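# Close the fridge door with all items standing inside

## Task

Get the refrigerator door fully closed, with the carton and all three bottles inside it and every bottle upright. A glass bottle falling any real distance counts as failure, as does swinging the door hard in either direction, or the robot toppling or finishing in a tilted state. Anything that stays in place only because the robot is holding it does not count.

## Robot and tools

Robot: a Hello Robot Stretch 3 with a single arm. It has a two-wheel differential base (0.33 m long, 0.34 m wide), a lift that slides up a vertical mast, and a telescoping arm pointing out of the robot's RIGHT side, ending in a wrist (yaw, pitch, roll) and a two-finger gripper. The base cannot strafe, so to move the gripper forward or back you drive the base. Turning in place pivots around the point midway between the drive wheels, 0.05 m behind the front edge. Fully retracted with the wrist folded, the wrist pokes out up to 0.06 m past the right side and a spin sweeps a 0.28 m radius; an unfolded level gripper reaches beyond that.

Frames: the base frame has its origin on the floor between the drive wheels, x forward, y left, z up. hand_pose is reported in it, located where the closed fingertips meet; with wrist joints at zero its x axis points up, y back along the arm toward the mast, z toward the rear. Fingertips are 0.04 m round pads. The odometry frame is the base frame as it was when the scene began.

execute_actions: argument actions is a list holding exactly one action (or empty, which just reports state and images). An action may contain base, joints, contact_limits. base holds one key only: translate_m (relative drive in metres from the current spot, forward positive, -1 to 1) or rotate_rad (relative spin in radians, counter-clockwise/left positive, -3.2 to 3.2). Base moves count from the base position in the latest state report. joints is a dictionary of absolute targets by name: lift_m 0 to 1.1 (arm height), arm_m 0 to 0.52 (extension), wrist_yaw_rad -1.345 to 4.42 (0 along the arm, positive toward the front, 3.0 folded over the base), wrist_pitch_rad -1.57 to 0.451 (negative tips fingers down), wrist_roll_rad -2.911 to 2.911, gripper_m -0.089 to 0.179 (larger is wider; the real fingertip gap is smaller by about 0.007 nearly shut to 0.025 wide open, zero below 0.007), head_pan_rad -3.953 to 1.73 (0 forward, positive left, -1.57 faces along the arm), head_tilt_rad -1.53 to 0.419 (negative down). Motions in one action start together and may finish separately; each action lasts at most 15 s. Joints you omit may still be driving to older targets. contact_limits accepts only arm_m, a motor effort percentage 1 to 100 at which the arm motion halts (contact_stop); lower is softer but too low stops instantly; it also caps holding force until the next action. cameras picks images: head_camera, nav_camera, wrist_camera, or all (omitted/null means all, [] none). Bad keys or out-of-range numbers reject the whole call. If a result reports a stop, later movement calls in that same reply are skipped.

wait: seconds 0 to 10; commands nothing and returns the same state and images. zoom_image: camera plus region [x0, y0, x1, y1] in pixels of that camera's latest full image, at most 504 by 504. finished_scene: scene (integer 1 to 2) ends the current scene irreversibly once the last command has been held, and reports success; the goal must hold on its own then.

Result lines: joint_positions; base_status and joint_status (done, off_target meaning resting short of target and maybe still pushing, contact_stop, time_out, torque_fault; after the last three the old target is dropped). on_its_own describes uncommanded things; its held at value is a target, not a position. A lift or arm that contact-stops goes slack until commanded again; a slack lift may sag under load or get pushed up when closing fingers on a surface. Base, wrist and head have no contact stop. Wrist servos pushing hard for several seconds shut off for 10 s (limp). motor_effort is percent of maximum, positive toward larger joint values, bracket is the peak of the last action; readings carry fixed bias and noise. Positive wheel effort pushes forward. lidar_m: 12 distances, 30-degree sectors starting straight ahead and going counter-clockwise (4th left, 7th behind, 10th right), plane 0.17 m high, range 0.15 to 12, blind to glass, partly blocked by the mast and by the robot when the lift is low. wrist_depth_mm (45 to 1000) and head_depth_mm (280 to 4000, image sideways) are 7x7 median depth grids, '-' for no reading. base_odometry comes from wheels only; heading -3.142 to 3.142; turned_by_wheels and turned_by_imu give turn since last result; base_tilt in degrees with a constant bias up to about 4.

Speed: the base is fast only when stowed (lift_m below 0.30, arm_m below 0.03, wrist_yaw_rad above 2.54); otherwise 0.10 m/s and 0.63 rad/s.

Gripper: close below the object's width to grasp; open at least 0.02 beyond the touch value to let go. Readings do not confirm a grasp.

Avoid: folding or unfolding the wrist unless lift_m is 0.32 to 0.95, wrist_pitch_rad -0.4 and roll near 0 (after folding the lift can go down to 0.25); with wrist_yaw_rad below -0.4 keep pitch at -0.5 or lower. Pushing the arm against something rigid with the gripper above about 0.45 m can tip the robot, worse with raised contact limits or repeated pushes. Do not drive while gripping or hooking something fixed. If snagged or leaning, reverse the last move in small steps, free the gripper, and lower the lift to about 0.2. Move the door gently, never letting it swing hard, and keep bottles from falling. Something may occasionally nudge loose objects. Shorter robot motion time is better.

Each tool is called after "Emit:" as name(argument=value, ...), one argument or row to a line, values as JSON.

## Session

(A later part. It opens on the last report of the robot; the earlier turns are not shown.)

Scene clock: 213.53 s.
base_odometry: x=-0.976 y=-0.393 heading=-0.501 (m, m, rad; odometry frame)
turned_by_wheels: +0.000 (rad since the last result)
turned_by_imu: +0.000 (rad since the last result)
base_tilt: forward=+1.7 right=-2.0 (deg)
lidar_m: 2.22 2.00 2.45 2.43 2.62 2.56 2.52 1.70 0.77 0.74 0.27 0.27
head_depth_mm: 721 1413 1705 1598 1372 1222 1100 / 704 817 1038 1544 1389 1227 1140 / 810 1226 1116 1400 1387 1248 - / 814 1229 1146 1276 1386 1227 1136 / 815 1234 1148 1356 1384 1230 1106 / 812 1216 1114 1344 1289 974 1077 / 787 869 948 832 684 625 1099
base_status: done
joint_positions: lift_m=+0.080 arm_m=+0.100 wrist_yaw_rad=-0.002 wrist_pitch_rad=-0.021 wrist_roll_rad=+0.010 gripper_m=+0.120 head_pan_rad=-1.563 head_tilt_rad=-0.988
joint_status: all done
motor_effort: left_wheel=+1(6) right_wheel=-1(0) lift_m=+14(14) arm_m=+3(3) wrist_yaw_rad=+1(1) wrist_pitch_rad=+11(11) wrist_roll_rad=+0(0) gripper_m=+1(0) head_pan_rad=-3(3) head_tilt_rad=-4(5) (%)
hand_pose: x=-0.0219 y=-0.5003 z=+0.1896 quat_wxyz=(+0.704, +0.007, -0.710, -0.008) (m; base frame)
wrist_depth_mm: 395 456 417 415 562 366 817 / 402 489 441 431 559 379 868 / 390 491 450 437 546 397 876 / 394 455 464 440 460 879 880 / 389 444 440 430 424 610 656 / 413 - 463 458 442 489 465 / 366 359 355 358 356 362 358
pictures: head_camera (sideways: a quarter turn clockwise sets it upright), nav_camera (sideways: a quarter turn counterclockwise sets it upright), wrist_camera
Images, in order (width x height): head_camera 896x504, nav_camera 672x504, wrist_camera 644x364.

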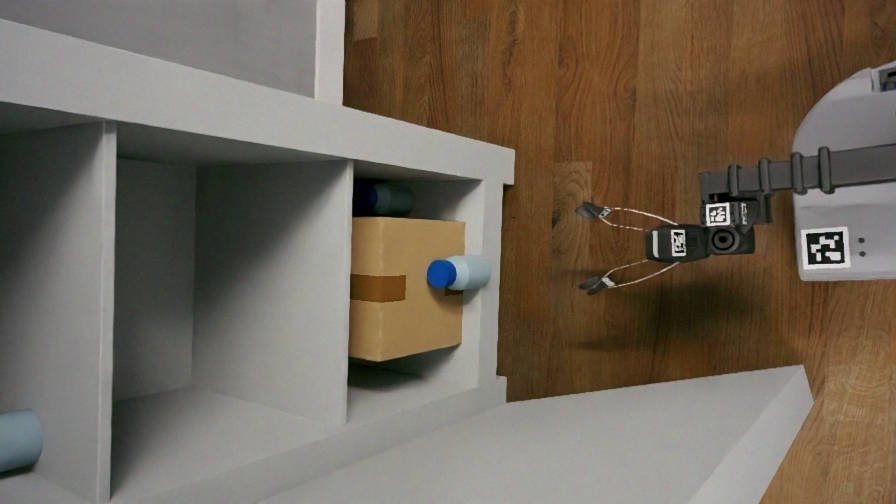

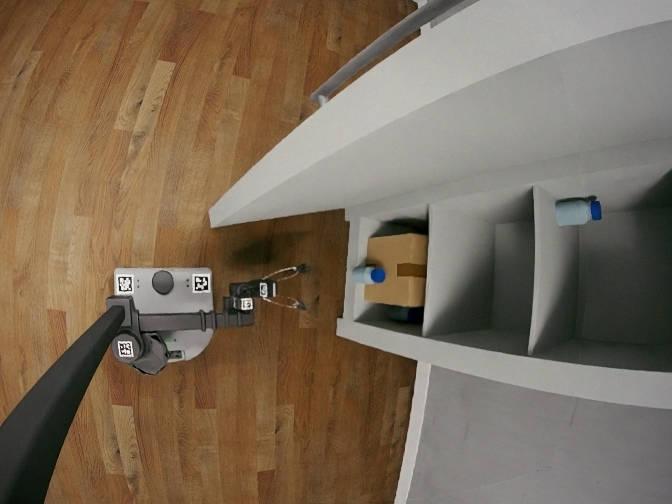

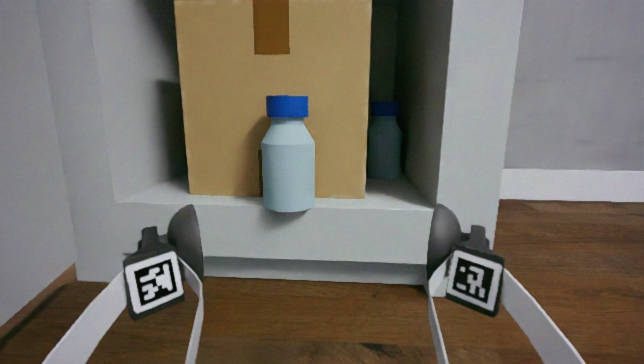

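Emit:
execute_actions(
  actions=[
    {"base":{"translate_m":0.035},"joints":{"lift_m":0.12,"arm_m":0.25}},
  ],
  cameras=["wrist_camera","head_camera"],
)

Scene clock: 219.57 s.
base_odometry: x=-0.945 y=-0.410 heading=-0.500 (m, m, rad; odometry frame)
turned_by_wheels: +0.000 (rad since the last result)
turned_by_imu: +0.000 (rad since the last result)
base_tilt: forward=+1.8 right=-2.1 (deg)
lidar_m: 2.19 1.97 2.45 2.43 2.61 2.60 2.56 1.70 0.77 0.74 0.24 0.25
head_depth_mm: 674 1344 1699 1570 1385 1227 1105 / 765 844 1005 1484 1380 1229 1134 / 808 1230 1145 1385 1407 1226 - / 810 1235 1152 1293 1417 1228 1148 / 814 1234 1146 1400 1365 1234 1107 / 805 1105 1091 1251 1015 764 1091 / 759 824 826 651 539 550 1113
base_status: done
joint_positions: lift_m=+0.120 arm_m=+0.250 wrist_yaw_rad=-0.002 wrist_pitch_rad=-0.021 wrist_roll_rad=+0.010 gripper_m=+0.120 head_pan_rad=-1.563 head_tilt_rad=-0.988
joint_status: all done
motor_effort: left_wheel=+1(6) right_wheel=-1(4) lift_m=+26(27) arm_m=+3(3) wrist_yaw_rad=+1(1) wrist_pitch_rad=+11(11) wrist_roll_rad=+1(0) gripper_m=+0(0) head_pan_rad=-2(3) head_tilt_rad=-5(5) (%)
hand_pose: x=-0.0218 y=-0.6503 z=+0.2290 quat_wxyz=(+0.704, +0.007, -0.710, -0.008) (m; base frame)
wrist_depth_mm: 292 341 288 285 276 339 230 / 295 362 300 295 291 344 235 / 298 366 308 300 297 335 244 / 299 384 319 265 313 332 253 / 301 391 330 259 318 308 261 / 311 - 303 269 301 284 269 / 323 319 303 301 292 289 281
pictures: head_camera (sideways: a quarter turn clockwise sets it upright), wrist_camera
Images, in order (width x height): head_camera 896x504, wrist_camera 644x364.

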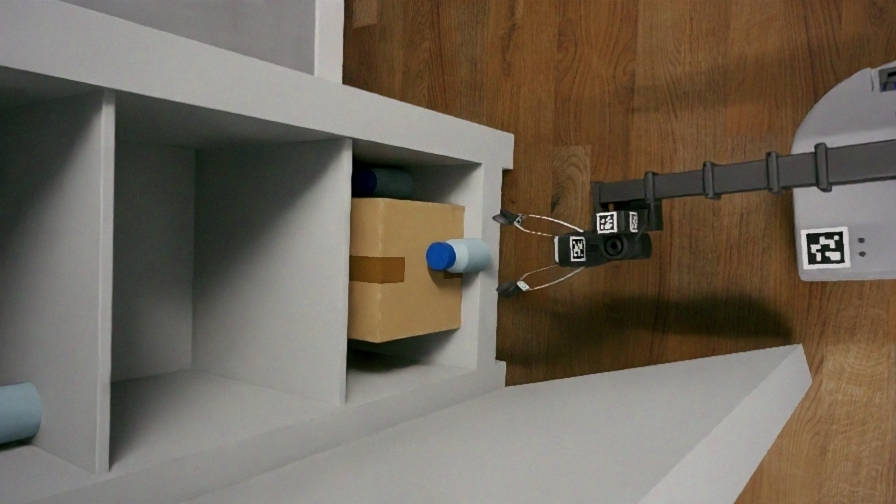

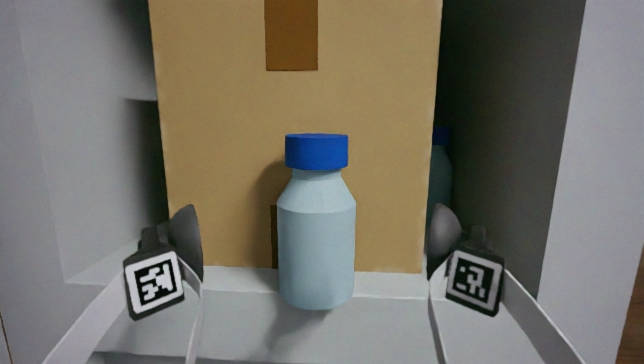

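Emit:
execute_actions(
  actions=[
    {"joints":{"lift_m":0.11,"arm_m":0.35}},
  ],
  cameras=["wrist_camera","head_camera"],
)

Scene clock: 226.57 s.
base_odometry: x=-0.945 y=-0.410 heading=-0.500 (m, m, rad; odometry frame)
turned_by_wheels: +0.000 (rad since the last result)
turned_by_imu: +0.000 (rad since the last result)
base_tilt: forward=+1.7 right=-2.0 (deg)
lidar_m: 2.19 1.97 2.45 2.43 2.61 2.59 2.56 1.70 0.77 0.73 0.24 0.25
head_depth_mm: 676 1343 1711 1579 1380 1220 1103 / 768 840 1007 1476 1380 1222 1140 / 816 1241 1135 1387 1398 1223 - / 819 1239 1140 1288 1338 1236 1137 / 813 1232 1155 1397 1387 1232 1098 / 801 1103 1089 1247 1017 765 1081 / 758 826 828 650 538 550 1107
base_status: not commanded
joint_positions: lift_m=+0.110 arm_m=+0.350 wrist_yaw_rad=-0.002 wrist_pitch_rad=-0.020 wrist_roll_rad=+0.010 gripper_m=+0.120 head_pan_rad=-1.563 head_tilt_rad=-0.988
joint_status: all done
motor_effort: left_wheel=+1(1) right_wheel=-1(1) lift_m=+14(23) arm_m=+3(3) wrist_yaw_rad=+1(0) wrist_pitch_rad=+11(10) wrist_roll_rad=+0(1) gripper_m=+1(0) head_pan_rad=-3(3) head_tilt_rad=-5(4) (%)
hand_pose: x=-0.0218 y=-0.7504 z=+0.2198 quat_wxyz=(+0.704, +0.007, -0.710, -0.008) (m; base frame)
wrist_depth_mm: 269 199 197 192 188 288 230 / 282 207 203 197 195 288 228 / 286 215 210 176 201 306 228 / 289 221 218 156 207 304 224 / 288 229 226 156 216 312 227 / 267 - 234 155 223 286 225 / 228 217 218 161 219 220 211
pictures: head_camera (sideways: a quarter turn clockwise sets it upright), wrist_camera
Images, in order (width x height): head_camera 896x504, wrist_camera 644x364.

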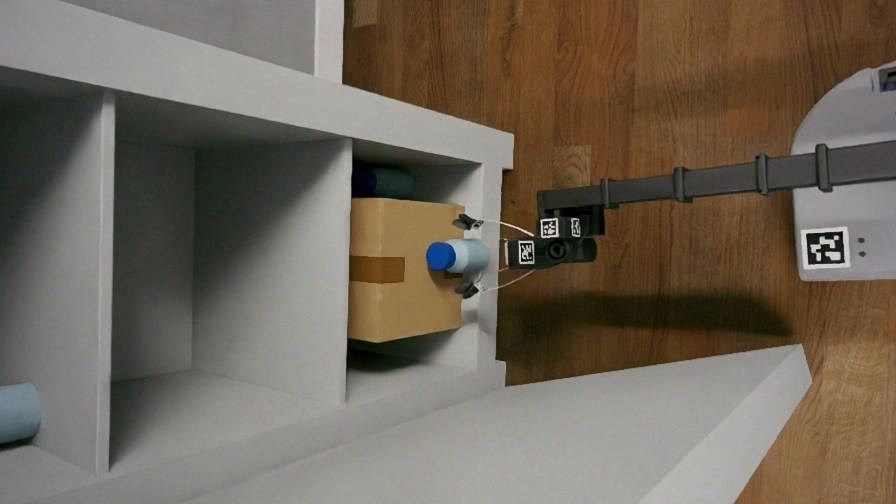

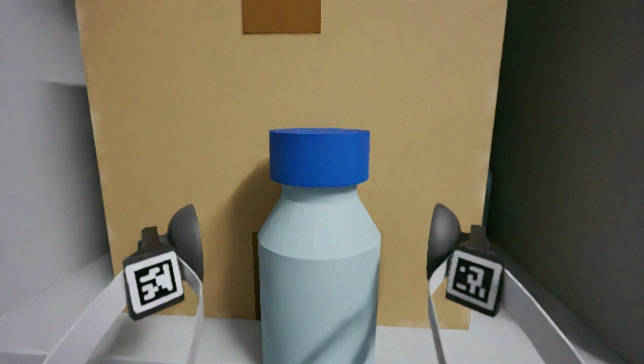

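Emit:
execute_actions(
  actions=[
    {"joints":{"lift_m":0.095,"arm_m":0.37}},
  ],
  cameras=[],
)

Emit:
execute_actions(
  actions=[
    {"joints":{"gripper_m":0.03}},
  ],
  cameras=["wrist_camera"],
)

Emit:
execute_actions(
  actions=[
    {"joints":{"lift_m":0.115}},
  ],
  cameras=["wrist_camera","head_camera"],
)

Scene clock: 232.20 s.
base_odometry: x=-0.945 y=-0.410 heading=-0.500 (m, m, rad; odometry frame)
turned_by_wheels: +0.000 (rad since the last result)
turned_by_imu: +0.000 (rad since the last result)
base_tilt: forward=+1.7 right=-2.0 (deg)
lidar_m: 2.19 1.97 2.45 2.42 2.62 2.60 2.56 1.70 0.77 0.74 0.24 0.25
head_depth_mm: 675 1356 1710 1566 1376 1224 1112 / 761 840 1007 1481 1373 1226 1139 / 814 1229 1138 1381 1378 1234 - / 818 1240 1145 1294 1356 1232 1141 / 818 1240 1147 1391 1378 1228 1106 / 806 1105 1093 1250 1010 765 1076 / 758 822 828 654 538 548 1109
base_status: not commanded
joint_positions: lift_m=+0.095 arm_m=+0.370 wrist_yaw_rad=-0.002 wrist_pitch_rad=-0.020 wrist_roll_rad=+0.010 gripper_m=+0.120 head_pan_rad=-1.563 head_tilt_rad=-0.988
joint_status: all done
motor_effort: left_wheel=+1(1) right_wheel=-1(2) lift_m=+14(13) arm_m=+3(4) wrist_yaw_rad=+0(1) wrist_pitch_rad=+11(10) wrist_roll_rad=+0(1) gripper_m=+0(0) head_pan_rad=-3(3) head_tilt_rad=-5(4) (%)
hand_pose: x=-0.0218 y=-0.7704 z=+0.2048 quat_wxyz=(+0.704, +0.007, -0.710, -0.008) (m; base frame)
wrist_depth_mm: 185 180 177 173 170 169 229 / 259 186 182 179 176 175 229 / 260 193 190 126 182 182 229 / 272 202 196 136 190 287 228 / 285 208 202 131 193 307 228 / 254 - 209 132 203 275 225 / 205 195 188 138 199 199 198
pictures: none
No camera images: the call's "cameras" was empty. Leave "cameras" out to get every camera's image.

Scene clock: 233.60 s.
base_odometry: x=-0.945 y=-0.410 heading=-0.501 (m, m, rad; odometry frame)
turned_by_wheels: +0.000 (rad since the last result)
turned_by_imu: +0.000 (rad since the last result)
base_tilt: forward=+1.8 right=-2.0 (deg)
lidar_m: 2.19 1.97 2.45 2.42 2.61 2.59 2.57 1.70 0.77 0.74 0.24 0.25
head_depth_mm: 674 1352 1713 1581 1385 1233 1112 / 764 844 1005 1474 1378 1225 1137 / 810 1214 1145 1386 1377 1229 - / 811 1232 1143 1303 1367 1224 1136 / 812 1239 1143 1379 1376 1232 1102 / 799 1100 1092 1250 1016 765 1077 / 761 821 830 651 539 550 1113
base_status: not commanded
joint_positions: lift_m=+0.095 arm_m=+0.370 wrist_yaw_rad=-0.004 wrist_pitch_rad=-0.020 wrist_roll_rad=+0.010 gripper_m=+0.031 head_pan_rad=-1.563 head_tilt_rad=-0.988
joint_status: all done
motor_effort: left_wheel=+0(1) right_wheel=+2(1) lift_m=+14(14) arm_m=+2(3) wrist_yaw_rad=+4(3) wrist_pitch_rad=+10(10) wrist_roll_rad=+0(0) gripper_m=-15(89) head_pan_rad=-3(3) head_tilt_rad=-4(5) (%)
hand_pose: x=-0.0226 y=-0.7704 z=+0.2048 quat_wxyz=(+0.704, +0.006, -0.710, -0.009) (m; base frame)
wrist_depth_mm: 184 179 177 174 169 170 227 / 260 187 183 179 175 174 229 / 260 193 189 124 182 181 227 / 275 200 195 134 188 286 227 / 276 207 141 129 192 286 228 / 254 215 143 131 203 257 224 / 196 196 189 136 190 199 198
pictures: wrist_camera
Images, in order (width x height): wrist_camera 644x364.

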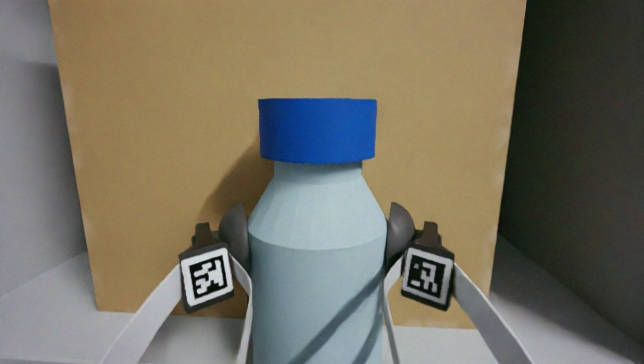

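Scene clock: 234.53 s.
base_odometry: x=-0.945 y=-0.410 heading=-0.501 (m, m, rad; odometry frame)
turned_by_wheels: +0.000 (rad since the last result)
turned_by_imu: +0.000 (rad since the last result)
base_tilt: forward=+1.9 right=-2.0 (deg)
lidar_m: 2.19 1.97 2.45 2.42 2.62 2.60 2.56 1.70 0.77 0.73 0.24 0.25
head_depth_mm: 676 1351 1708 1582 1371 1232 1115 / 764 844 1006 1491 1374 1224 1141 / 811 1233 1134 1408 1385 1234 - / 814 1240 1144 1277 1356 1238 1143 / 813 1243 1145 1394 1376 1241 1112 / 802 1100 1090 1248 1016 767 1078 / 761 824 829 652 538 547 1109
base_status: not commanded
joint_positions: lift_m=+0.114 arm_m=+0.370 wrist_yaw_rad=-0.003 wrist_pitch_rad=-0.062 wrist_roll_rad=+0.010 gripper_m=+0.031 head_pan_rad=-1.563 head_tilt_rad=-0.988
joint_status: all done
on_its_own: wrist_pitch_rad is at rest, and its effort (+33) is outside its rest range (-20 to +32)
motor_effort: left_wheel=+0(0) right_wheel=+0(2) lift_m=+28(29) arm_m=+3(3) wrist_yaw_rad=+2(3) wrist_pitch_rad=+33(34) wrist_roll_rad=+1(0) gripper_m=-16(16) head_pan_rad=-2(3) head_tilt_rad=-4(5) (%)
hand_pose: x=-0.0222 y=-0.7690 z=+0.2133 quat_wxyz=(+0.703, +0.021, -0.710, -0.023) (m; base frame)
wrist_depth_mm: 181 177 174 170 167 166 232 / 258 184 180 176 175 173 229 / 258 192 188 126 181 180 230 / 273 203 196 135 189 287 227 / 287 210 139 129 194 285 226 / 259 220 141 130 208 256 227 / 206 205 196 136 199 208 203
pictures: head_camera (sideways: a quarter turn clockwise sets it upright), wrist_camera
Images, in order (width x height): head_camera 896x504, wrist_camera 644x364.

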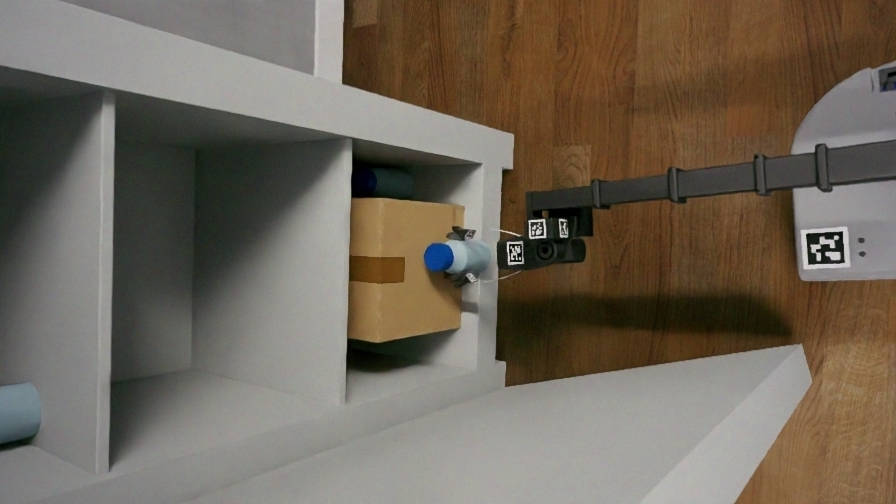

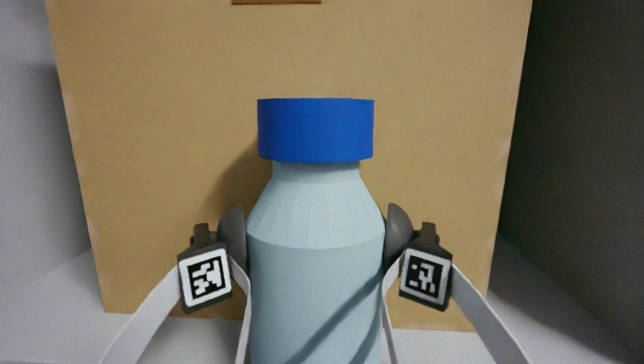

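Emit:
execute_actions(
  actions=[
    {"joints":{"arm_m":0.15,"gripper_m":0.015,"wrist_pitch_rad":0.03,"lift_m":0.13}},
  ],
  cameras=["wrist_camera"],
)

Emit:
execute_actions(
  actions=[
    {"joints":{"lift_m":0.55,"head_tilt_rad":-0.8}},
  ],
  cameras=["wrist_camera","head_camera"],
)

Scene clock: 242.57 s.
base_odometry: x=-0.945 y=-0.410 heading=-0.501 (m, m, rad; odometry frame)
turned_by_wheels: +0.000 (rad since the last result)
turned_by_imu: +0.000 (rad since the last result)
base_tilt: forward=+1.8 right=-2.1 (deg)
lidar_m: 2.19 1.97 2.46 2.43 2.62 2.60 2.56 1.70 0.77 0.51 0.24 0.25
head_depth_mm: 676 1350 1720 1564 1374 1226 1106 / 765 842 1008 1476 1386 1224 1138 / 811 1238 1140 1387 1380 1238 - / 811 1234 1136 1352 1333 1213 1141 / 813 1239 1147 1402 1395 1231 1104 / 801 1103 1090 1246 1018 766 1081 / 760 824 831 650 537 550 1115
base_status: not commanded
joint_positions: lift_m=+0.129 arm_m=+0.150 wrist_yaw_rad=-0.002 wrist_pitch_rad=-0.036 wrist_roll_rad=+0.010 gripper_m=+0.019 head_pan_rad=-1.563 head_tilt_rad=-0.988
joint_status: wrist_pitch_rad off_target (ended at -0.036, target +0.030); gripper_m off_target (ended at +0.019, target +0.015); the others done
on_its_own: wrist_pitch_rad is at rest, and its effort (+35) is outside its rest range (-20 to +32)
motor_effort: left_wheel=+1(1) right_wheel=-1(1) lift_m=+28(28) arm_m=-3(2) wrist_yaw_rad=+1(2) wrist_pitch_rad=+35(39) wrist_roll_rad=+0(0) gripper_m=-20(77) head_pan_rad=-2(3) head_tilt_rad=-5(5) (%)
hand_pose: x=-0.0219 y=-0.5505 z=+0.2349 quat_wxyz=(+0.704, +0.012, -0.710, -0.014) (m; base frame)
wrist_depth_mm: 350 422 380 378 544 319 770 / 356 422 393 384 466 335 802 / 368 424 404 125 467 344 837 / 362 429 425 133 514 355 846 / 351 408 138 129 432 370 751 / 351 419 140 130 388 384 535 / 378 410 396 135 401 399 412
pictures: wrist_camera
Images, in order (width x height): wrist_camera 644x364.

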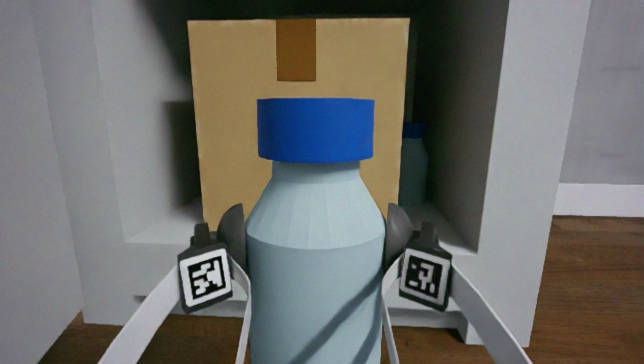

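Scene clock: 247.23 s.
base_odometry: x=-0.945 y=-0.410 heading=-0.501 (m, m, rad; odometry frame)
turned_by_wheels: +0.000 (rad since the last result)
turned_by_imu: +0.000 (rad since the last result)
base_tilt: forward=+1.8 right=-2.1 (deg)
lidar_m: 2.19 1.97 2.46 2.42 2.62 2.59 2.56 1.70 0.77 0.80 0.24 0.25
head_depth_mm: 641 718 1415 1739 1534 1312 1145 / 897 828 879 1031 1434 1327 - / 1026 914 1300 1174 1351 - 1146 / 1028 920 1305 1131 811 1296 1152 / 1028 925 1315 1178 1375 1322 1162 / 976 883 1079 1098 1204 992 776 / 752 775 846 764 628 533 494
base_status: not commanded
joint_positions: lift_m=+0.549 arm_m=+0.150 wrist_yaw_rad=-0.002 wrist_pitch_rad=-0.036 wrist_roll_rad=+0.010 gripper_m=+0.019 head_pan_rad=-1.563 head_tilt_rad=-0.804
joint_status: all done
on_its_own: wrist_pitch_rad is at rest, and its effort (+35) is outside its rest range (-20 to +32)
motor_effort: left_wheel=+1(1) right_wheel=+0(0) lift_m=+29(30) arm_m=-3(3) wrist_yaw_rad=+2(1) wrist_pitch_rad=+35(35) wrist_roll_rad=+1(0) gripper_m=-20(19) head_pan_rad=-3(3) head_tilt_rad=+1(12) (%)
hand_pose: x=-0.0219 y=-0.5505 z=+0.6550 quat_wxyz=(+0.704, +0.012, -0.710, -0.014) (m; base frame)
wrist_depth_mm: 343 419 626 693 599 321 764 / 356 423 750 742 720 331 819 / 373 423 702 125 714 345 842 / 357 431 695 135 669 354 885 / 352 430 138 129 452 372 921 / 351 424 140 130 452 382 924 / 347 470 480 135 503 408 919
pictures: head_camera (sideways: a quarter turn clockwise sets it upright), wrist_camera
Images, in order (width x height): head_camera 896x504, wrist_camera 644x364.

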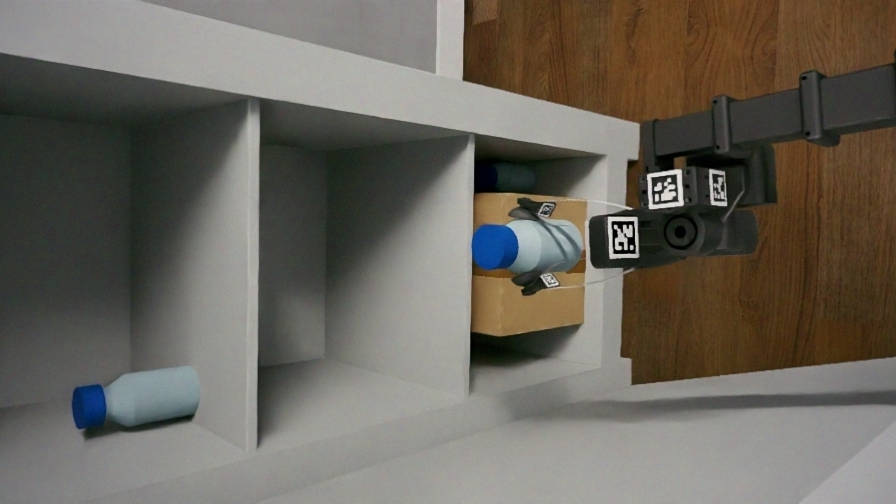

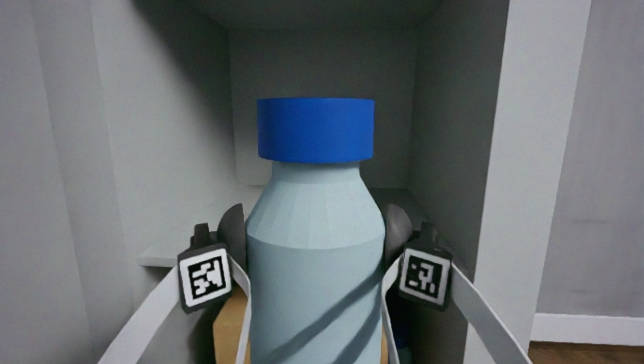

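Emit:
execute_actions(
  actions=[
    {"joints":{"lift_m":0.59}},
  ],
  cameras=[],
)

Emit:
execute_actions(
  actions=[
    {"joints":{"arm_m":0.45},"contact_limits":{"arm_m":15}},
  ],
  cameras=["wrist_camera","head_camera"],
)

Emit:
execute_actions(
  actions=[
    {"joints":{"lift_m":0.565}},
  ],
  cameras=["wrist_camera","head_camera"],
)

Scene clock: 256.10 s.
base_odometry: x=-0.945 y=-0.410 heading=-0.501 (m, m, rad; odometry frame)
turned_by_wheels: +0.000 (rad since the last result)
turned_by_imu: +0.000 (rad since the last result)
base_tilt: forward=+1.7 right=-1.9 (deg)
lidar_m: 2.19 1.97 2.45 2.42 2.61 2.60 2.56 1.70 0.77 0.80 0.24 0.25
head_depth_mm: 641 719 1425 1722 1530 1305 1160 / 901 833 883 1032 1428 1342 - / 1013 914 1290 1171 1341 - 1152 / 1030 921 1302 1124 802 1285 1148 / 1032 926 1321 1186 1367 1323 1156 / 969 882 1081 1101 1211 988 777 / 753 776 842 762 627 532 497
base_status: not commanded
joint_positions: lift_m=+0.589 arm_m=+0.150 wrist_yaw_rad=-0.002 wrist_pitch_rad=-0.035 wrist_roll_rad=+0.010 gripper_m=+0.019 head_pan_rad=-1.563 head_tilt_rad=-0.804
joint_status: all done
on_its_own: wrist_pitch_rad is at rest, and its effort (+35) is outside its rest range (-20 to +32)
motor_effort: left_wheel=+1(1) right_wheel=+0(1) lift_m=+28(30) arm_m=-3(3) wrist_yaw_rad=+1(1) wrist_pitch_rad=+35(35) wrist_roll_rad=+1(1) gripper_m=-20(19) head_pan_rad=-3(3) head_tilt_rad=+1(1) (%)
hand_pose: x=-0.0219 y=-0.5505 z=+0.6950 quat_wxyz=(+0.704, +0.012, -0.710, -0.014) (m; base frame)
wrist_depth_mm: 352 418 547 537 536 319 762 / 359 426 730 745 709 332 810 / 373 425 682 125 723 342 811 / 359 429 680 134 720 354 864 / 353 431 138 129 462 364 871 / 345 425 140 130 419 383 909 / 344 467 532 135 550 404 945
pictures: none
No camera images: the call's "cameras" was empty. Leave "cameras" out to get every camera's image.

Scene clock: 259.53 s.
base_odometry: x=-0.945 y=-0.410 heading=-0.501 (m, m, rad; odometry frame)
turned_by_wheels: +0.000 (rad since the last result)
turned_by_imu: +0.000 (rad since the last result)
base_tilt: forward=+1.8 right=-1.9 (deg)
lidar_m: 2.19 1.97 2.46 2.43 2.62 2.59 2.56 1.70 0.77 0.80 0.24 0.25
head_depth_mm: 641 721 1430 1713 1528 1310 1145 / 894 831 876 1022 1453 1340 - / 1018 911 1294 1168 1347 1313 1150 / 1030 918 1307 1180 1342 1321 1153 / 1030 918 1314 1180 1360 1322 1152 / 971 881 1085 1093 1211 988 777 / 749 772 845 761 627 533 498
base_status: not commanded
joint_positions: lift_m=+0.589 arm_m=+0.450 wrist_yaw_rad=-0.002 wrist_pitch_rad=-0.035 wrist_roll_rad=+0.010 gripper_m=+0.019 head_pan_rad=-1.563 head_tilt_rad=-0.804
joint_status: all done
on_its_own: wrist_pitch_rad is at rest, and its effort (+35) is outside its rest range (-20 to +32)
motor_effort: left_wheel=+1(1) right_wheel=+0(0) lift_m=+28(28) arm_m=+3(4) wrist_yaw_rad=+1(1) wrist_pitch_rad=+35(35) wrist_roll_rad=+1(1) gripper_m=-20(20) head_pan_rad=-3(3) head_tilt_rad=+1(1) (%)
contact_limits: arm_m 15 (drawing in: default 20, maximum 33; extending or still: default 28, maximum 45)
hand_pose: x=-0.0219 y=-0.8499 z=+0.6950 quat_wxyz=(+0.704, +0.012, -0.710, -0.013) (m; base frame)
wrist_depth_mm: 269 374 461 451 444 382 240 / 274 376 483 471 456 377 240 / 276 380 490 125 486 372 238 / 276 382 517 134 505 374 240 / 278 382 138 129 502 365 237 / 279 364 140 130 385 355 236 / 279 325 321 135 317 317 235
pictures: head_camera (sideways: a quarter turn clockwise sets it upright), wrist_camera
Images, in order (width x height): head_camera 896x504, wrist_camera 644x364.

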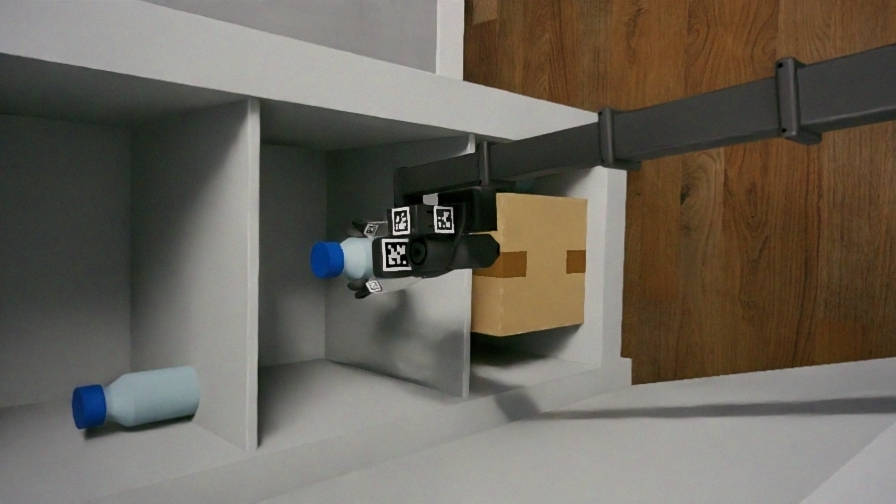

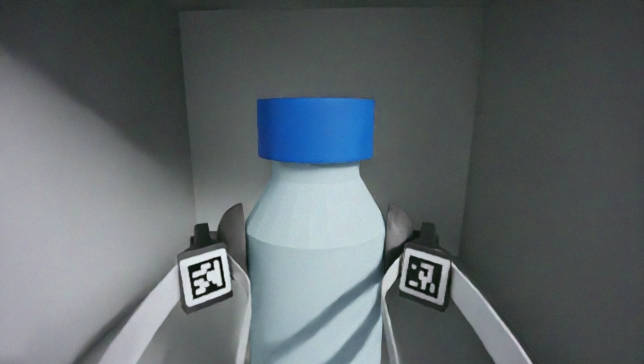

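Scene clock: 260.53 s.
base_odometry: x=-0.945 y=-0.410 heading=-0.501 (m, m, rad; odometry frame)
turned_by_wheels: +0.000 (rad since the last result)
turned_by_imu: +0.000 (rad since the last result)
base_tilt: forward=+1.7 right=-2.1 (deg)
lidar_m: 2.19 1.97 2.46 2.43 2.61 2.60 2.57 1.70 0.77 0.80 0.24 0.25
head_depth_mm: 639 719 1426 1739 1525 1306 1150 / 900 833 883 1023 1453 1335 - / 1024 918 1303 1190 1349 1317 1150 / 1025 918 1296 - 1350 1323 1153 / 1032 924 1311 1171 1356 1313 1153 / 974 882 1078 1098 1214 993 778 / 754 774 841 762 626 534 495
base_status: not commanded
joint_positions: lift_m=+0.565 arm_m=+0.450 wrist_yaw_rad=-0.002 wrist_pitch_rad=-0.035 wrist_roll_rad=+0.010 gripper_m=+0.019 head_pan_rad=-1.563 head_tilt_rad=-0.804
joint_status: all done
on_its_own: wrist_pitch_rad is at rest, and its effort (+35) is outside its rest range (-20 to +32)
motor_effort: left_wheel=+1(1) right_wheel=-1(0) lift_m=+16(24) arm_m=+3(3) wrist_yaw_rad=+1(1) wrist_pitch_rad=+35(35) wrist_roll_rad=+0(1) gripper_m=-21(20) head_pan_rad=-3(3) head_tilt_rad=+1(1) (%)
hand_pose: x=-0.0219 y=-0.8499 z=+0.6709 quat_wxyz=(+0.704, +0.012, -0.710, -0.013) (m; base frame)
wrist_depth_mm: 270 375 464 448 446 380 239 / 273 378 480 465 458 374 240 / 273 375 500 125 481 374 240 / 275 382 509 134 492 371 239 / 277 380 139 129 510 371 236 / 278 354 140 130 350 347 235 / 274 302 288 135 289 298 235
pictures: head_camera (sideways: a quarter turn clockwise sets it upright), wrist_camera
Images, in order (width x height): head_camera 896x504, wrist_camera 644x364.

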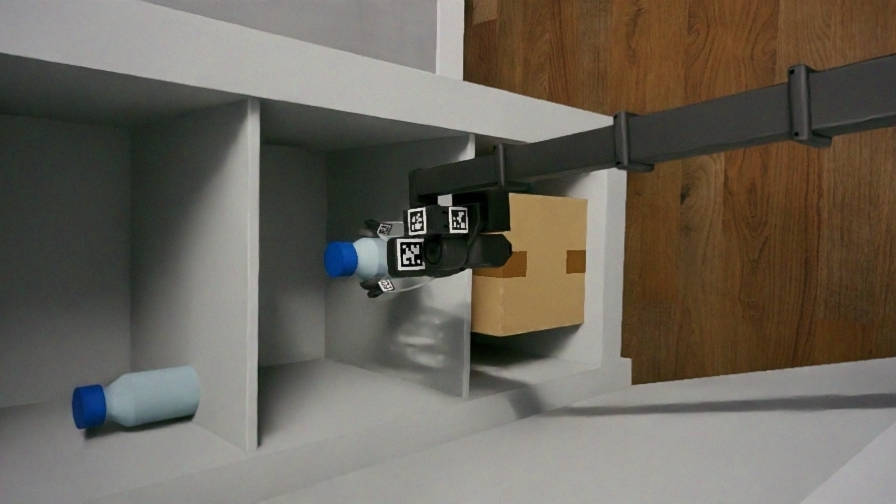

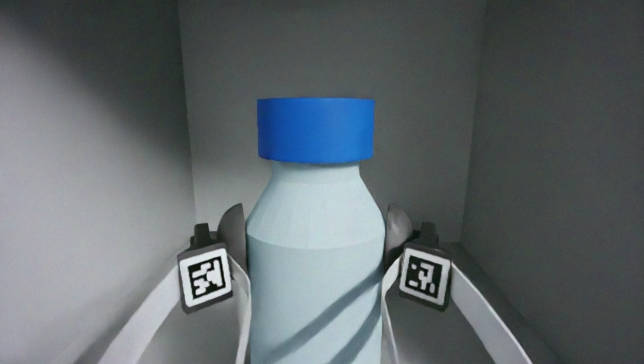

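Still hanging (pitch 35). Lower until it unloads.

Emit:
execute_actions(
  actions=[
    {"joints":{"lift_m":0.545}},
  ],
  cameras=[],
)

Scene clock: 263.37 s.
base_odometry: x=-0.945 y=-0.410 heading=-0.501 (m, m, rad; odometry frame)
turned_by_wheels: +0.000 (rad since the last result)
turned_by_imu: +0.000 (rad since the last result)
base_tilt: forward=+1.8 right=-2.0 (deg)
lidar_m: 2.19 1.97 2.45 2.42 2.62 2.61 2.56 1.70 0.77 0.80 0.24 0.25
head_depth_mm: 640 719 1421 1734 1534 1306 1142 / 894 832 883 1030 1431 1336 - / 1030 918 1298 1168 1346 1311 1155 / 1024 922 1305 - 1348 1317 1153 / 1033 926 1314 1181 1368 1314 1157 / 966 883 1073 1101 1203 994 777 / 748 776 844 763 627 534 496
base_status: not commanded
joint_positions: lift_m=+0.545 arm_m=+0.450 wrist_yaw_rad=-0.002 wrist_pitch_rad=-0.035 wrist_roll_rad=+0.010 gripper_m=+0.019 head_pan_rad=-1.563 head_tilt_rad=-0.804
joint_status: all done
on_its_own: wrist_pitch_rad is at rest, and its effort (+35) is outside its rest range (-20 to +32)
motor_effort: left_wheel=+1(1) right_wheel=-1(1) lift_m=+17(17) arm_m=+3(3) wrist_yaw_rad=+0(1) wrist_pitch_rad=+35(35) wrist_roll_rad=+1(0) gripper_m=-20(20) head_pan_rad=-2(3) head_tilt_rad=+2(1) (%)
hand_pose: x=-0.0219 y=-0.8499 z=+0.6508 quat_wxyz=(+0.704, +0.012, -0.710, -0.013) (m; base frame)
wrist_depth_mm: 270 376 454 455 440 380 242 / 272 376 487 463 461 377 239 / 272 379 494 125 488 373 237 / 274 377 512 134 505 371 238 / 279 384 138 129 495 368 237 / 276 340 141 130 317 336 235 / 258 271 261 135 263 274 236
pictures: none
No camera images: the call's "cameras" was empty. Leave "cameras" out to get every camera's image.

Emit:
execute_actions(
  actions=[
    {"joints":{"lift_m":0.525}},
  ],
  cameras=["wrist_camera"],
)

Scene clock: 265.83 s.
base_odometry: x=-0.945 y=-0.410 heading=-0.501 (m, m, rad; odometry frame)
turned_by_wheels: +0.000 (rad since the last result)
turned_by_imu: +0.000 (rad since the last result)
base_tilt: forward=+1.8 right=-2.0 (deg)
lidar_m: 2.19 1.97 2.45 2.43 2.62 2.59 2.56 1.70 0.77 0.80 0.24 0.25
head_depth_mm: 642 718 1423 1721 1531 1317 1142 / 899 832 880 1029 1430 1306 - / 1020 918 1295 1180 1350 1311 1149 / 1021 917 1303 - 1347 1314 1153 / 1038 920 1313 1180 1364 1313 1152 / 969 885 1083 1097 1208 990 778 / 749 771 838 763 629 535 496
base_status: not commanded
joint_positions: lift_m=+0.525 arm_m=+0.450 wrist_yaw_rad=-0.002 wrist_pitch_rad=-0.035 wrist_roll_rad=+0.010 gripper_m=+0.019 head_pan_rad=-1.563 head_tilt_rad=-0.804
joint_status: all done
on_its_own: wrist_pitch_rad is at rest, and its effort (+35) is outside its rest range (-20 to +32)
motor_effort: left_wheel=+1(1) right_wheel=+0(0) lift_m=+16(19) arm_m=+3(3) wrist_yaw_rad=+1(1) wrist_pitch_rad=+35(35) wrist_roll_rad=+0(0) gripper_m=-18(20) head_pan_rad=-3(3) head_tilt_rad=+1(1) (%)
hand_pose: x=-0.0219 y=-0.8499 z=+0.6308 quat_wxyz=(+0.704, +0.012, -0.710, -0.013) (m; base frame)
wrist_depth_mm: 273 378 458 454 446 382 243 / 273 376 479 458 457 378 240 / 274 380 493 126 480 375 238 / 274 380 510 135 493 374 238 / 277 382 138 128 442 371 236 / 277 312 140 130 286 316 234 / 242 244 233 136 236 247 224
pictures: wrist_camera
Images, in order (width x height): wrist_camera 644x364.

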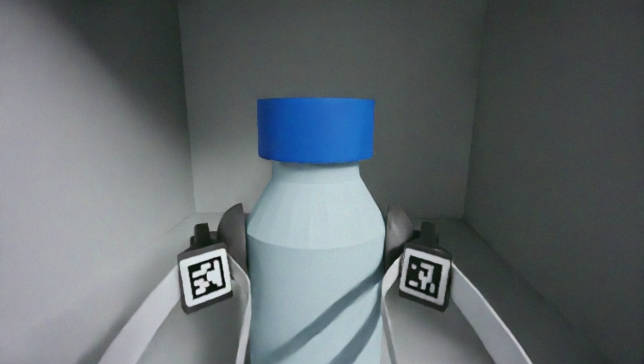

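Emit:
execute_actions(
  actions=[
    {"joints":{"lift_m":0.51}},
  ],
  cameras=[],
)

Scene clock: 269.13 s.
base_odometry: x=-0.945 y=-0.410 heading=-0.501 (m, m, rad; odometry frame)
turned_by_wheels: +0.000 (rad since the last result)
turned_by_imu: +0.000 (rad since the last result)
base_tilt: forward=+1.8 right=-2.0 (deg)
lidar_m: 2.19 1.98 2.45 2.42 2.62 2.60 2.56 1.70 0.77 0.80 0.24 0.25
head_depth_mm: 642 720 1419 1723 1533 1298 1138 / 893 828 877 1032 1432 1321 - / 1021 915 1291 1165 1355 1305 1147 / 1035 923 1306 1054 1353 1316 1150 / 1031 922 1315 1177 1363 1308 1146 / 972 880 1076 1096 1207 993 781 / 749 773 844 765 628 534 497
base_status: not commanded
joint_positions: lift_m=+0.510 arm_m=+0.450 wrist_yaw_rad=-0.002 wrist_pitch_rad=-0.035 wrist_roll_rad=+0.010 gripper_m=+0.019 head_pan_rad=-1.563 head_tilt_rad=-0.804
joint_status: all done
on_its_own: wrist_pitch_rad is at rest, and its effort (+35) is outside its rest range (-20 to +32)
motor_effort: left_wheel=+1(1) right_wheel=-1(0) lift_m=+16(14) arm_m=+3(3) wrist_yaw_rad=+0(1) wrist_pitch_rad=+35(35) wrist_roll_rad=+0(0) gripper_m=-20(20) head_pan_rad=-3(3) head_tilt_rad=+1(1) (%)
hand_pose: x=-0.0219 y=-0.8499 z=+0.6159 quat_wxyz=(+0.704, +0.012, -0.710, -0.013) (m; base frame)
wrist_depth_mm: 273 376 465 450 447 379 241 / 273 381 478 466 457 379 240 / 274 376 488 125 482 376 240 / 278 381 505 134 494 376 238 / 276 360 138 129 411 350 237 / 268 283 140 130 260 291 236 / 221 222 215 135 214 225 216
pictures: none
No camera images: the call's "cameras" was empty. Leave "cameras" out to get every camera's image.

Emit:
execute_actions(
  actions=[
    {"joints":{"lift_m":0.49}},
  ],
  cameras=[],
)

Scene clock: 271.63 s.
base_odometry: x=-0.945 y=-0.410 heading=-0.501 (m, m, rad; odometry frame)
turned_by_wheels: +0.000 (rad since the last result)
turned_by_imu: +0.000 (rad since the last result)
base_tilt: forward=+1.7 right=-2.0 (deg)
lidar_m: 2.19 1.97 2.45 2.43 2.62 2.60 2.56 1.71 0.77 0.80 0.24 0.25
head_depth_mm: 637 720 1416 1740 1525 1311 1147 / 899 830 878 1029 1422 1314 1165 / 1022 913 1298 1173 1354 1305 1156 / 1029 921 1297 1109 1357 1325 1145 / 1029 924 1312 1175 1365 1328 1154 / 968 884 1080 1098 1204 992 773 / 750 773 846 763 626 533 496
base_status: not commanded
joint_positions: lift_m=+0.490 arm_m=+0.450 wrist_yaw_rad=-0.002 wrist_pitch_rad=-0.031 wrist_roll_rad=+0.010 gripper_m=+0.019 head_pan_rad=-1.563 head_tilt_rad=-0.804
joint_status: all done
motor_effort: left_wheel=+1(1) right_wheel=+0(1) lift_m=+16(16) arm_m=+3(3) wrist_yaw_rad=+1(1) wrist_pitch_rad=+32(35) wrist_roll_rad=+1(0) gripper_m=-19(21) head_pan_rad=-3(3) head_tilt_rad=+0(1) (%)
hand_pose: x=-0.0219 y=-0.8501 z=+0.5971 quat_wxyz=(+0.704, +0.010, -0.710, -0.012) (m; base frame)
wrist_depth_mm: 270 373 460 457 446 384 241 / 273 381 485 466 461 378 241 / 274 382 498 125 479 377 239 / 277 380 505 134 492 375 239 / 276 339 138 128 362 334 238 / 254 254 140 131 230 259 230 / 198 196 189 135 189 198 200
pictures: none
No camera images: the call's "cameras" was empty. Leave "cameras" out to get every camera's image.

Just touching, perhaps.

Emit:
execute_actions(
  actions=[
    {"joints":{"lift_m":0.482}},
  ],
  cameras=[],
)

Emit:
execute_actions(
  actions=[
    {"joints":{"gripper_m":0.12,"wrist_pitch_rad":0}},
  ],
  cameras=["wrist_camera"],
)

Emit:
execute_actions(
  actions=[
    {"joints":{"arm_m":0.1}},
  ],
  cameras=["wrist_camera","head_camera"],
)

Scene clock: 276.53 s.
base_odometry: x=-0.945 y=-0.410 heading=-0.501 (m, m, rad; odometry frame)
turned_by_wheels: +0.000 (rad since the last result)
turned_by_imu: +0.000 (rad since the last result)
base_tilt: forward=+1.7 right=-2.0 (deg)
lidar_m: 2.18 1.97 2.46 2.42 2.62 2.60 2.56 1.70 0.77 0.80 0.24 0.25
head_depth_mm: 640 718 1405 1711 1526 1310 1147 / 899 830 877 1031 1427 1311 1175 / 1026 913 1296 1169 1354 1316 1146 / 1024 922 1316 1101 1355 1319 1147 / 1033 923 1314 1173 1368 1320 1151 / 974 879 1069 1091 1219 989 778 / 749 774 845 763 628 534 497
base_status: not commanded
joint_positions: lift_m=+0.482 arm_m=+0.450 wrist_yaw_rad=-0.002 wrist_pitch_rad=-0.006 wrist_roll_rad=+0.010 gripper_m=+0.019 head_pan_rad=-1.563 head_tilt_rad=-0.804
joint_status: all done
motor_effort: left_wheel=+1(1) right_wheel=-1(1) lift_m=+15(15) arm_m=+3(3) wrist_yaw_rad=+0(1) wrist_pitch_rad=+19(32) wrist_roll_rad=+0(0) gripper_m=-21(19) head_pan_rad=-3(3) head_tilt_rad=+0(1) (%)
hand_pose: x=-0.0219 y=-0.8508 z=+0.5955 quat_wxyz=(+0.704, +0.002, -0.710, -0.003) (m; base frame)
wrist_depth_mm: 272 375 462 453 449 375 240 / 272 379 482 467 463 375 239 / 275 378 498 125 474 374 238 / 278 377 507 135 498 376 238 / 276 338 139 129 373 348 238 / 253 256 140 129 233 260 232 / 196 197 188 135 190 198 200
pictures: none
No camera images: the call's "cameras" was empty. Leave "cameras" out to get every camera's image.

Scene clock: 278.03 s.
base_odometry: x=-0.945 y=-0.410 heading=-0.500 (m, m, rad; odometry frame)
turned_by_wheels: +0.000 (rad since the last result)
turned_by_imu: +0.000 (rad since the last result)
base_tilt: forward=+1.8 right=-1.8 (deg)
lidar_m: 2.19 1.97 2.46 2.43 2.62 2.60 2.56 1.70 0.77 0.80 0.24 0.25
head_depth_mm: 640 722 1424 1722 1536 1308 1136 / 898 829 877 1030 1434 1317 1170 / 1024 913 1296 1166 1348 1314 1150 / 1022 919 1308 1093 1357 1315 1151 / 1035 925 1310 1184 1378 1316 1149 / 969 884 1078 1096 1211 990 778 / 752 775 843 762 626 533 497
base_status: not commanded
joint_positions: lift_m=+0.482 arm_m=+0.450 wrist_yaw_rad=-0.002 wrist_pitch_rad=-0.016 wrist_roll_rad=+0.010 gripper_m=+0.120 head_pan_rad=-1.563 head_tilt_rad=-0.804
joint_status: all done
motor_effort: left_wheel=+1(1) right_wheel=-1(1) lift_m=+15(15) arm_m=+3(3) wrist_yaw_rad=+1(1) wrist_pitch_rad=+8(18) wrist_roll_rad=+0(1) gripper_m=+1(82) head_pan_rad=-3(3) head_tilt_rad=+2(2) (%)
hand_pose: x=-0.0219 y=-0.8505 z=+0.5928 quat_wxyz=(+0.704, +0.005, -0.710, -0.007) (m; base frame)
wrist_depth_mm: 271 373 465 460 447 375 242 / 277 378 481 475 466 377 242 / 273 378 498 125 480 376 239 / 274 377 511 135 490 371 240 / 280 343 333 129 348 332 236 / 250 - 238 131 240 267 226 / 201 193 185 137 194 196 196
pictures: wrist_camera
Images, in order (width x height): wrist_camera 644x364.

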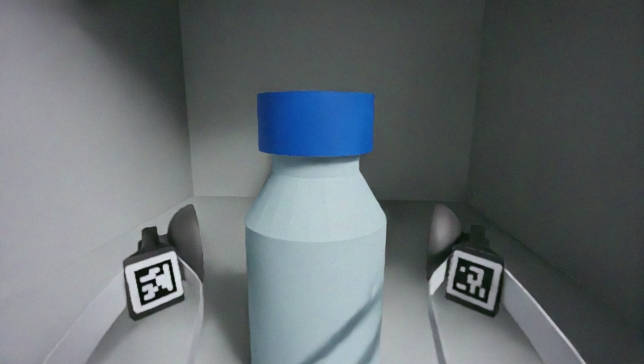

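Scene clock: 281.83 s.
base_odometry: x=-0.945 y=-0.410 heading=-0.500 (m, m, rad; odometry frame)
turned_by_wheels: +0.000 (rad since the last result)
turned_by_imu: +0.000 (rad since the last result)
base_tilt: forward=+1.8 right=-2.1 (deg)
lidar_m: 2.19 1.97 2.46 2.43 2.61 2.60 2.56 1.70 0.77 0.80 0.24 0.25
head_depth_mm: 639 719 1422 1744 1534 1308 1150 / 897 829 882 1028 1434 1318 1167 / 1027 918 1291 1172 1347 1345 1098 / 1025 926 1312 1111 1337 1334 1131 / 1030 922 1306 1173 1383 1323 1149 / 973 880 1081 1096 1208 990 777 / 753 775 845 762 627 535 497
base_status: not commanded
joint_positions: lift_m=+0.482 arm_m=+0.100 wrist_yaw_rad=-0.002 wrist_pitch_rad=-0.018 wrist_roll_rad=+0.010 gripper_m=+0.120 head_pan_rad=-1.563 head_tilt_rad=-0.804
joint_status: all done
motor_effort: left_wheel=+1(1) right_wheel=-1(0) lift_m=+15(15) arm_m=-3(4) wrist_yaw_rad=+1(1) wrist_pitch_rad=+9(9) wrist_roll_rad=+0(0) gripper_m=+0(0) head_pan_rad=-3(3) head_tilt_rad=+1(1) (%)
hand_pose: x=-0.0219 y=-0.5011 z=+0.5924 quat_wxyz=(+0.704, +0.006, -0.710, -0.007) (m; base frame)
wrist_depth_mm: 354 427 707 775 700 365 824 / 352 433 761 794 711 375 846 / 350 428 780 796 701 392 905 / 340 448 635 484 549 401 903 / 336 449 653 628 683 414 939 / 336 - 518 509 648 - - / 316 494 536 508 572 452 973
pictures: head_camera (sideways: a quarter turn clockwise sets it upright), wrist_camera
Images, in order (width x height): head_camera 896x504, wrist_camera 644x364.

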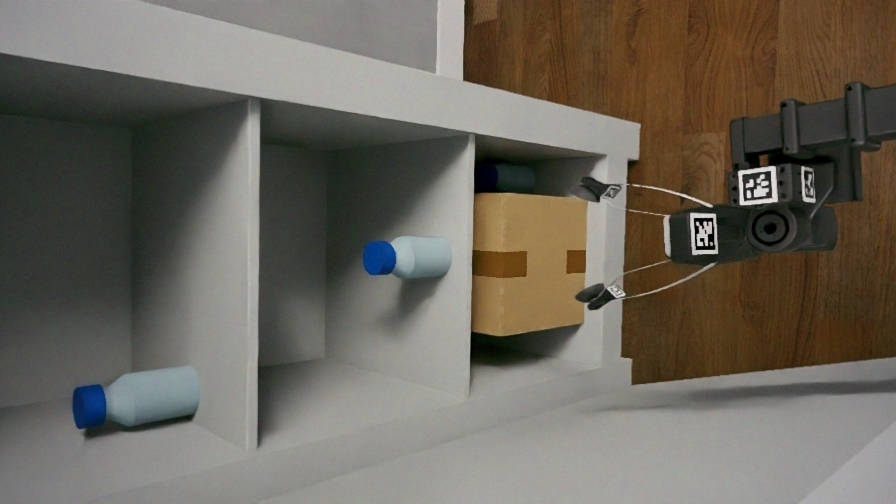

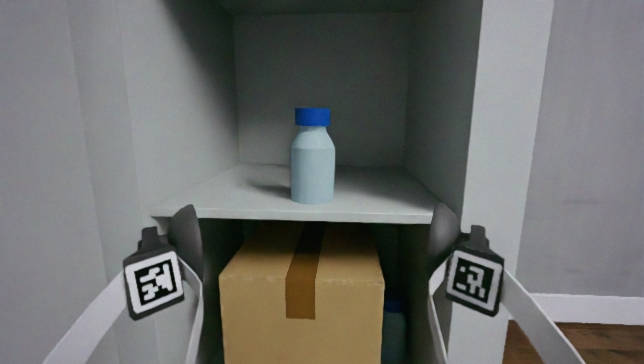

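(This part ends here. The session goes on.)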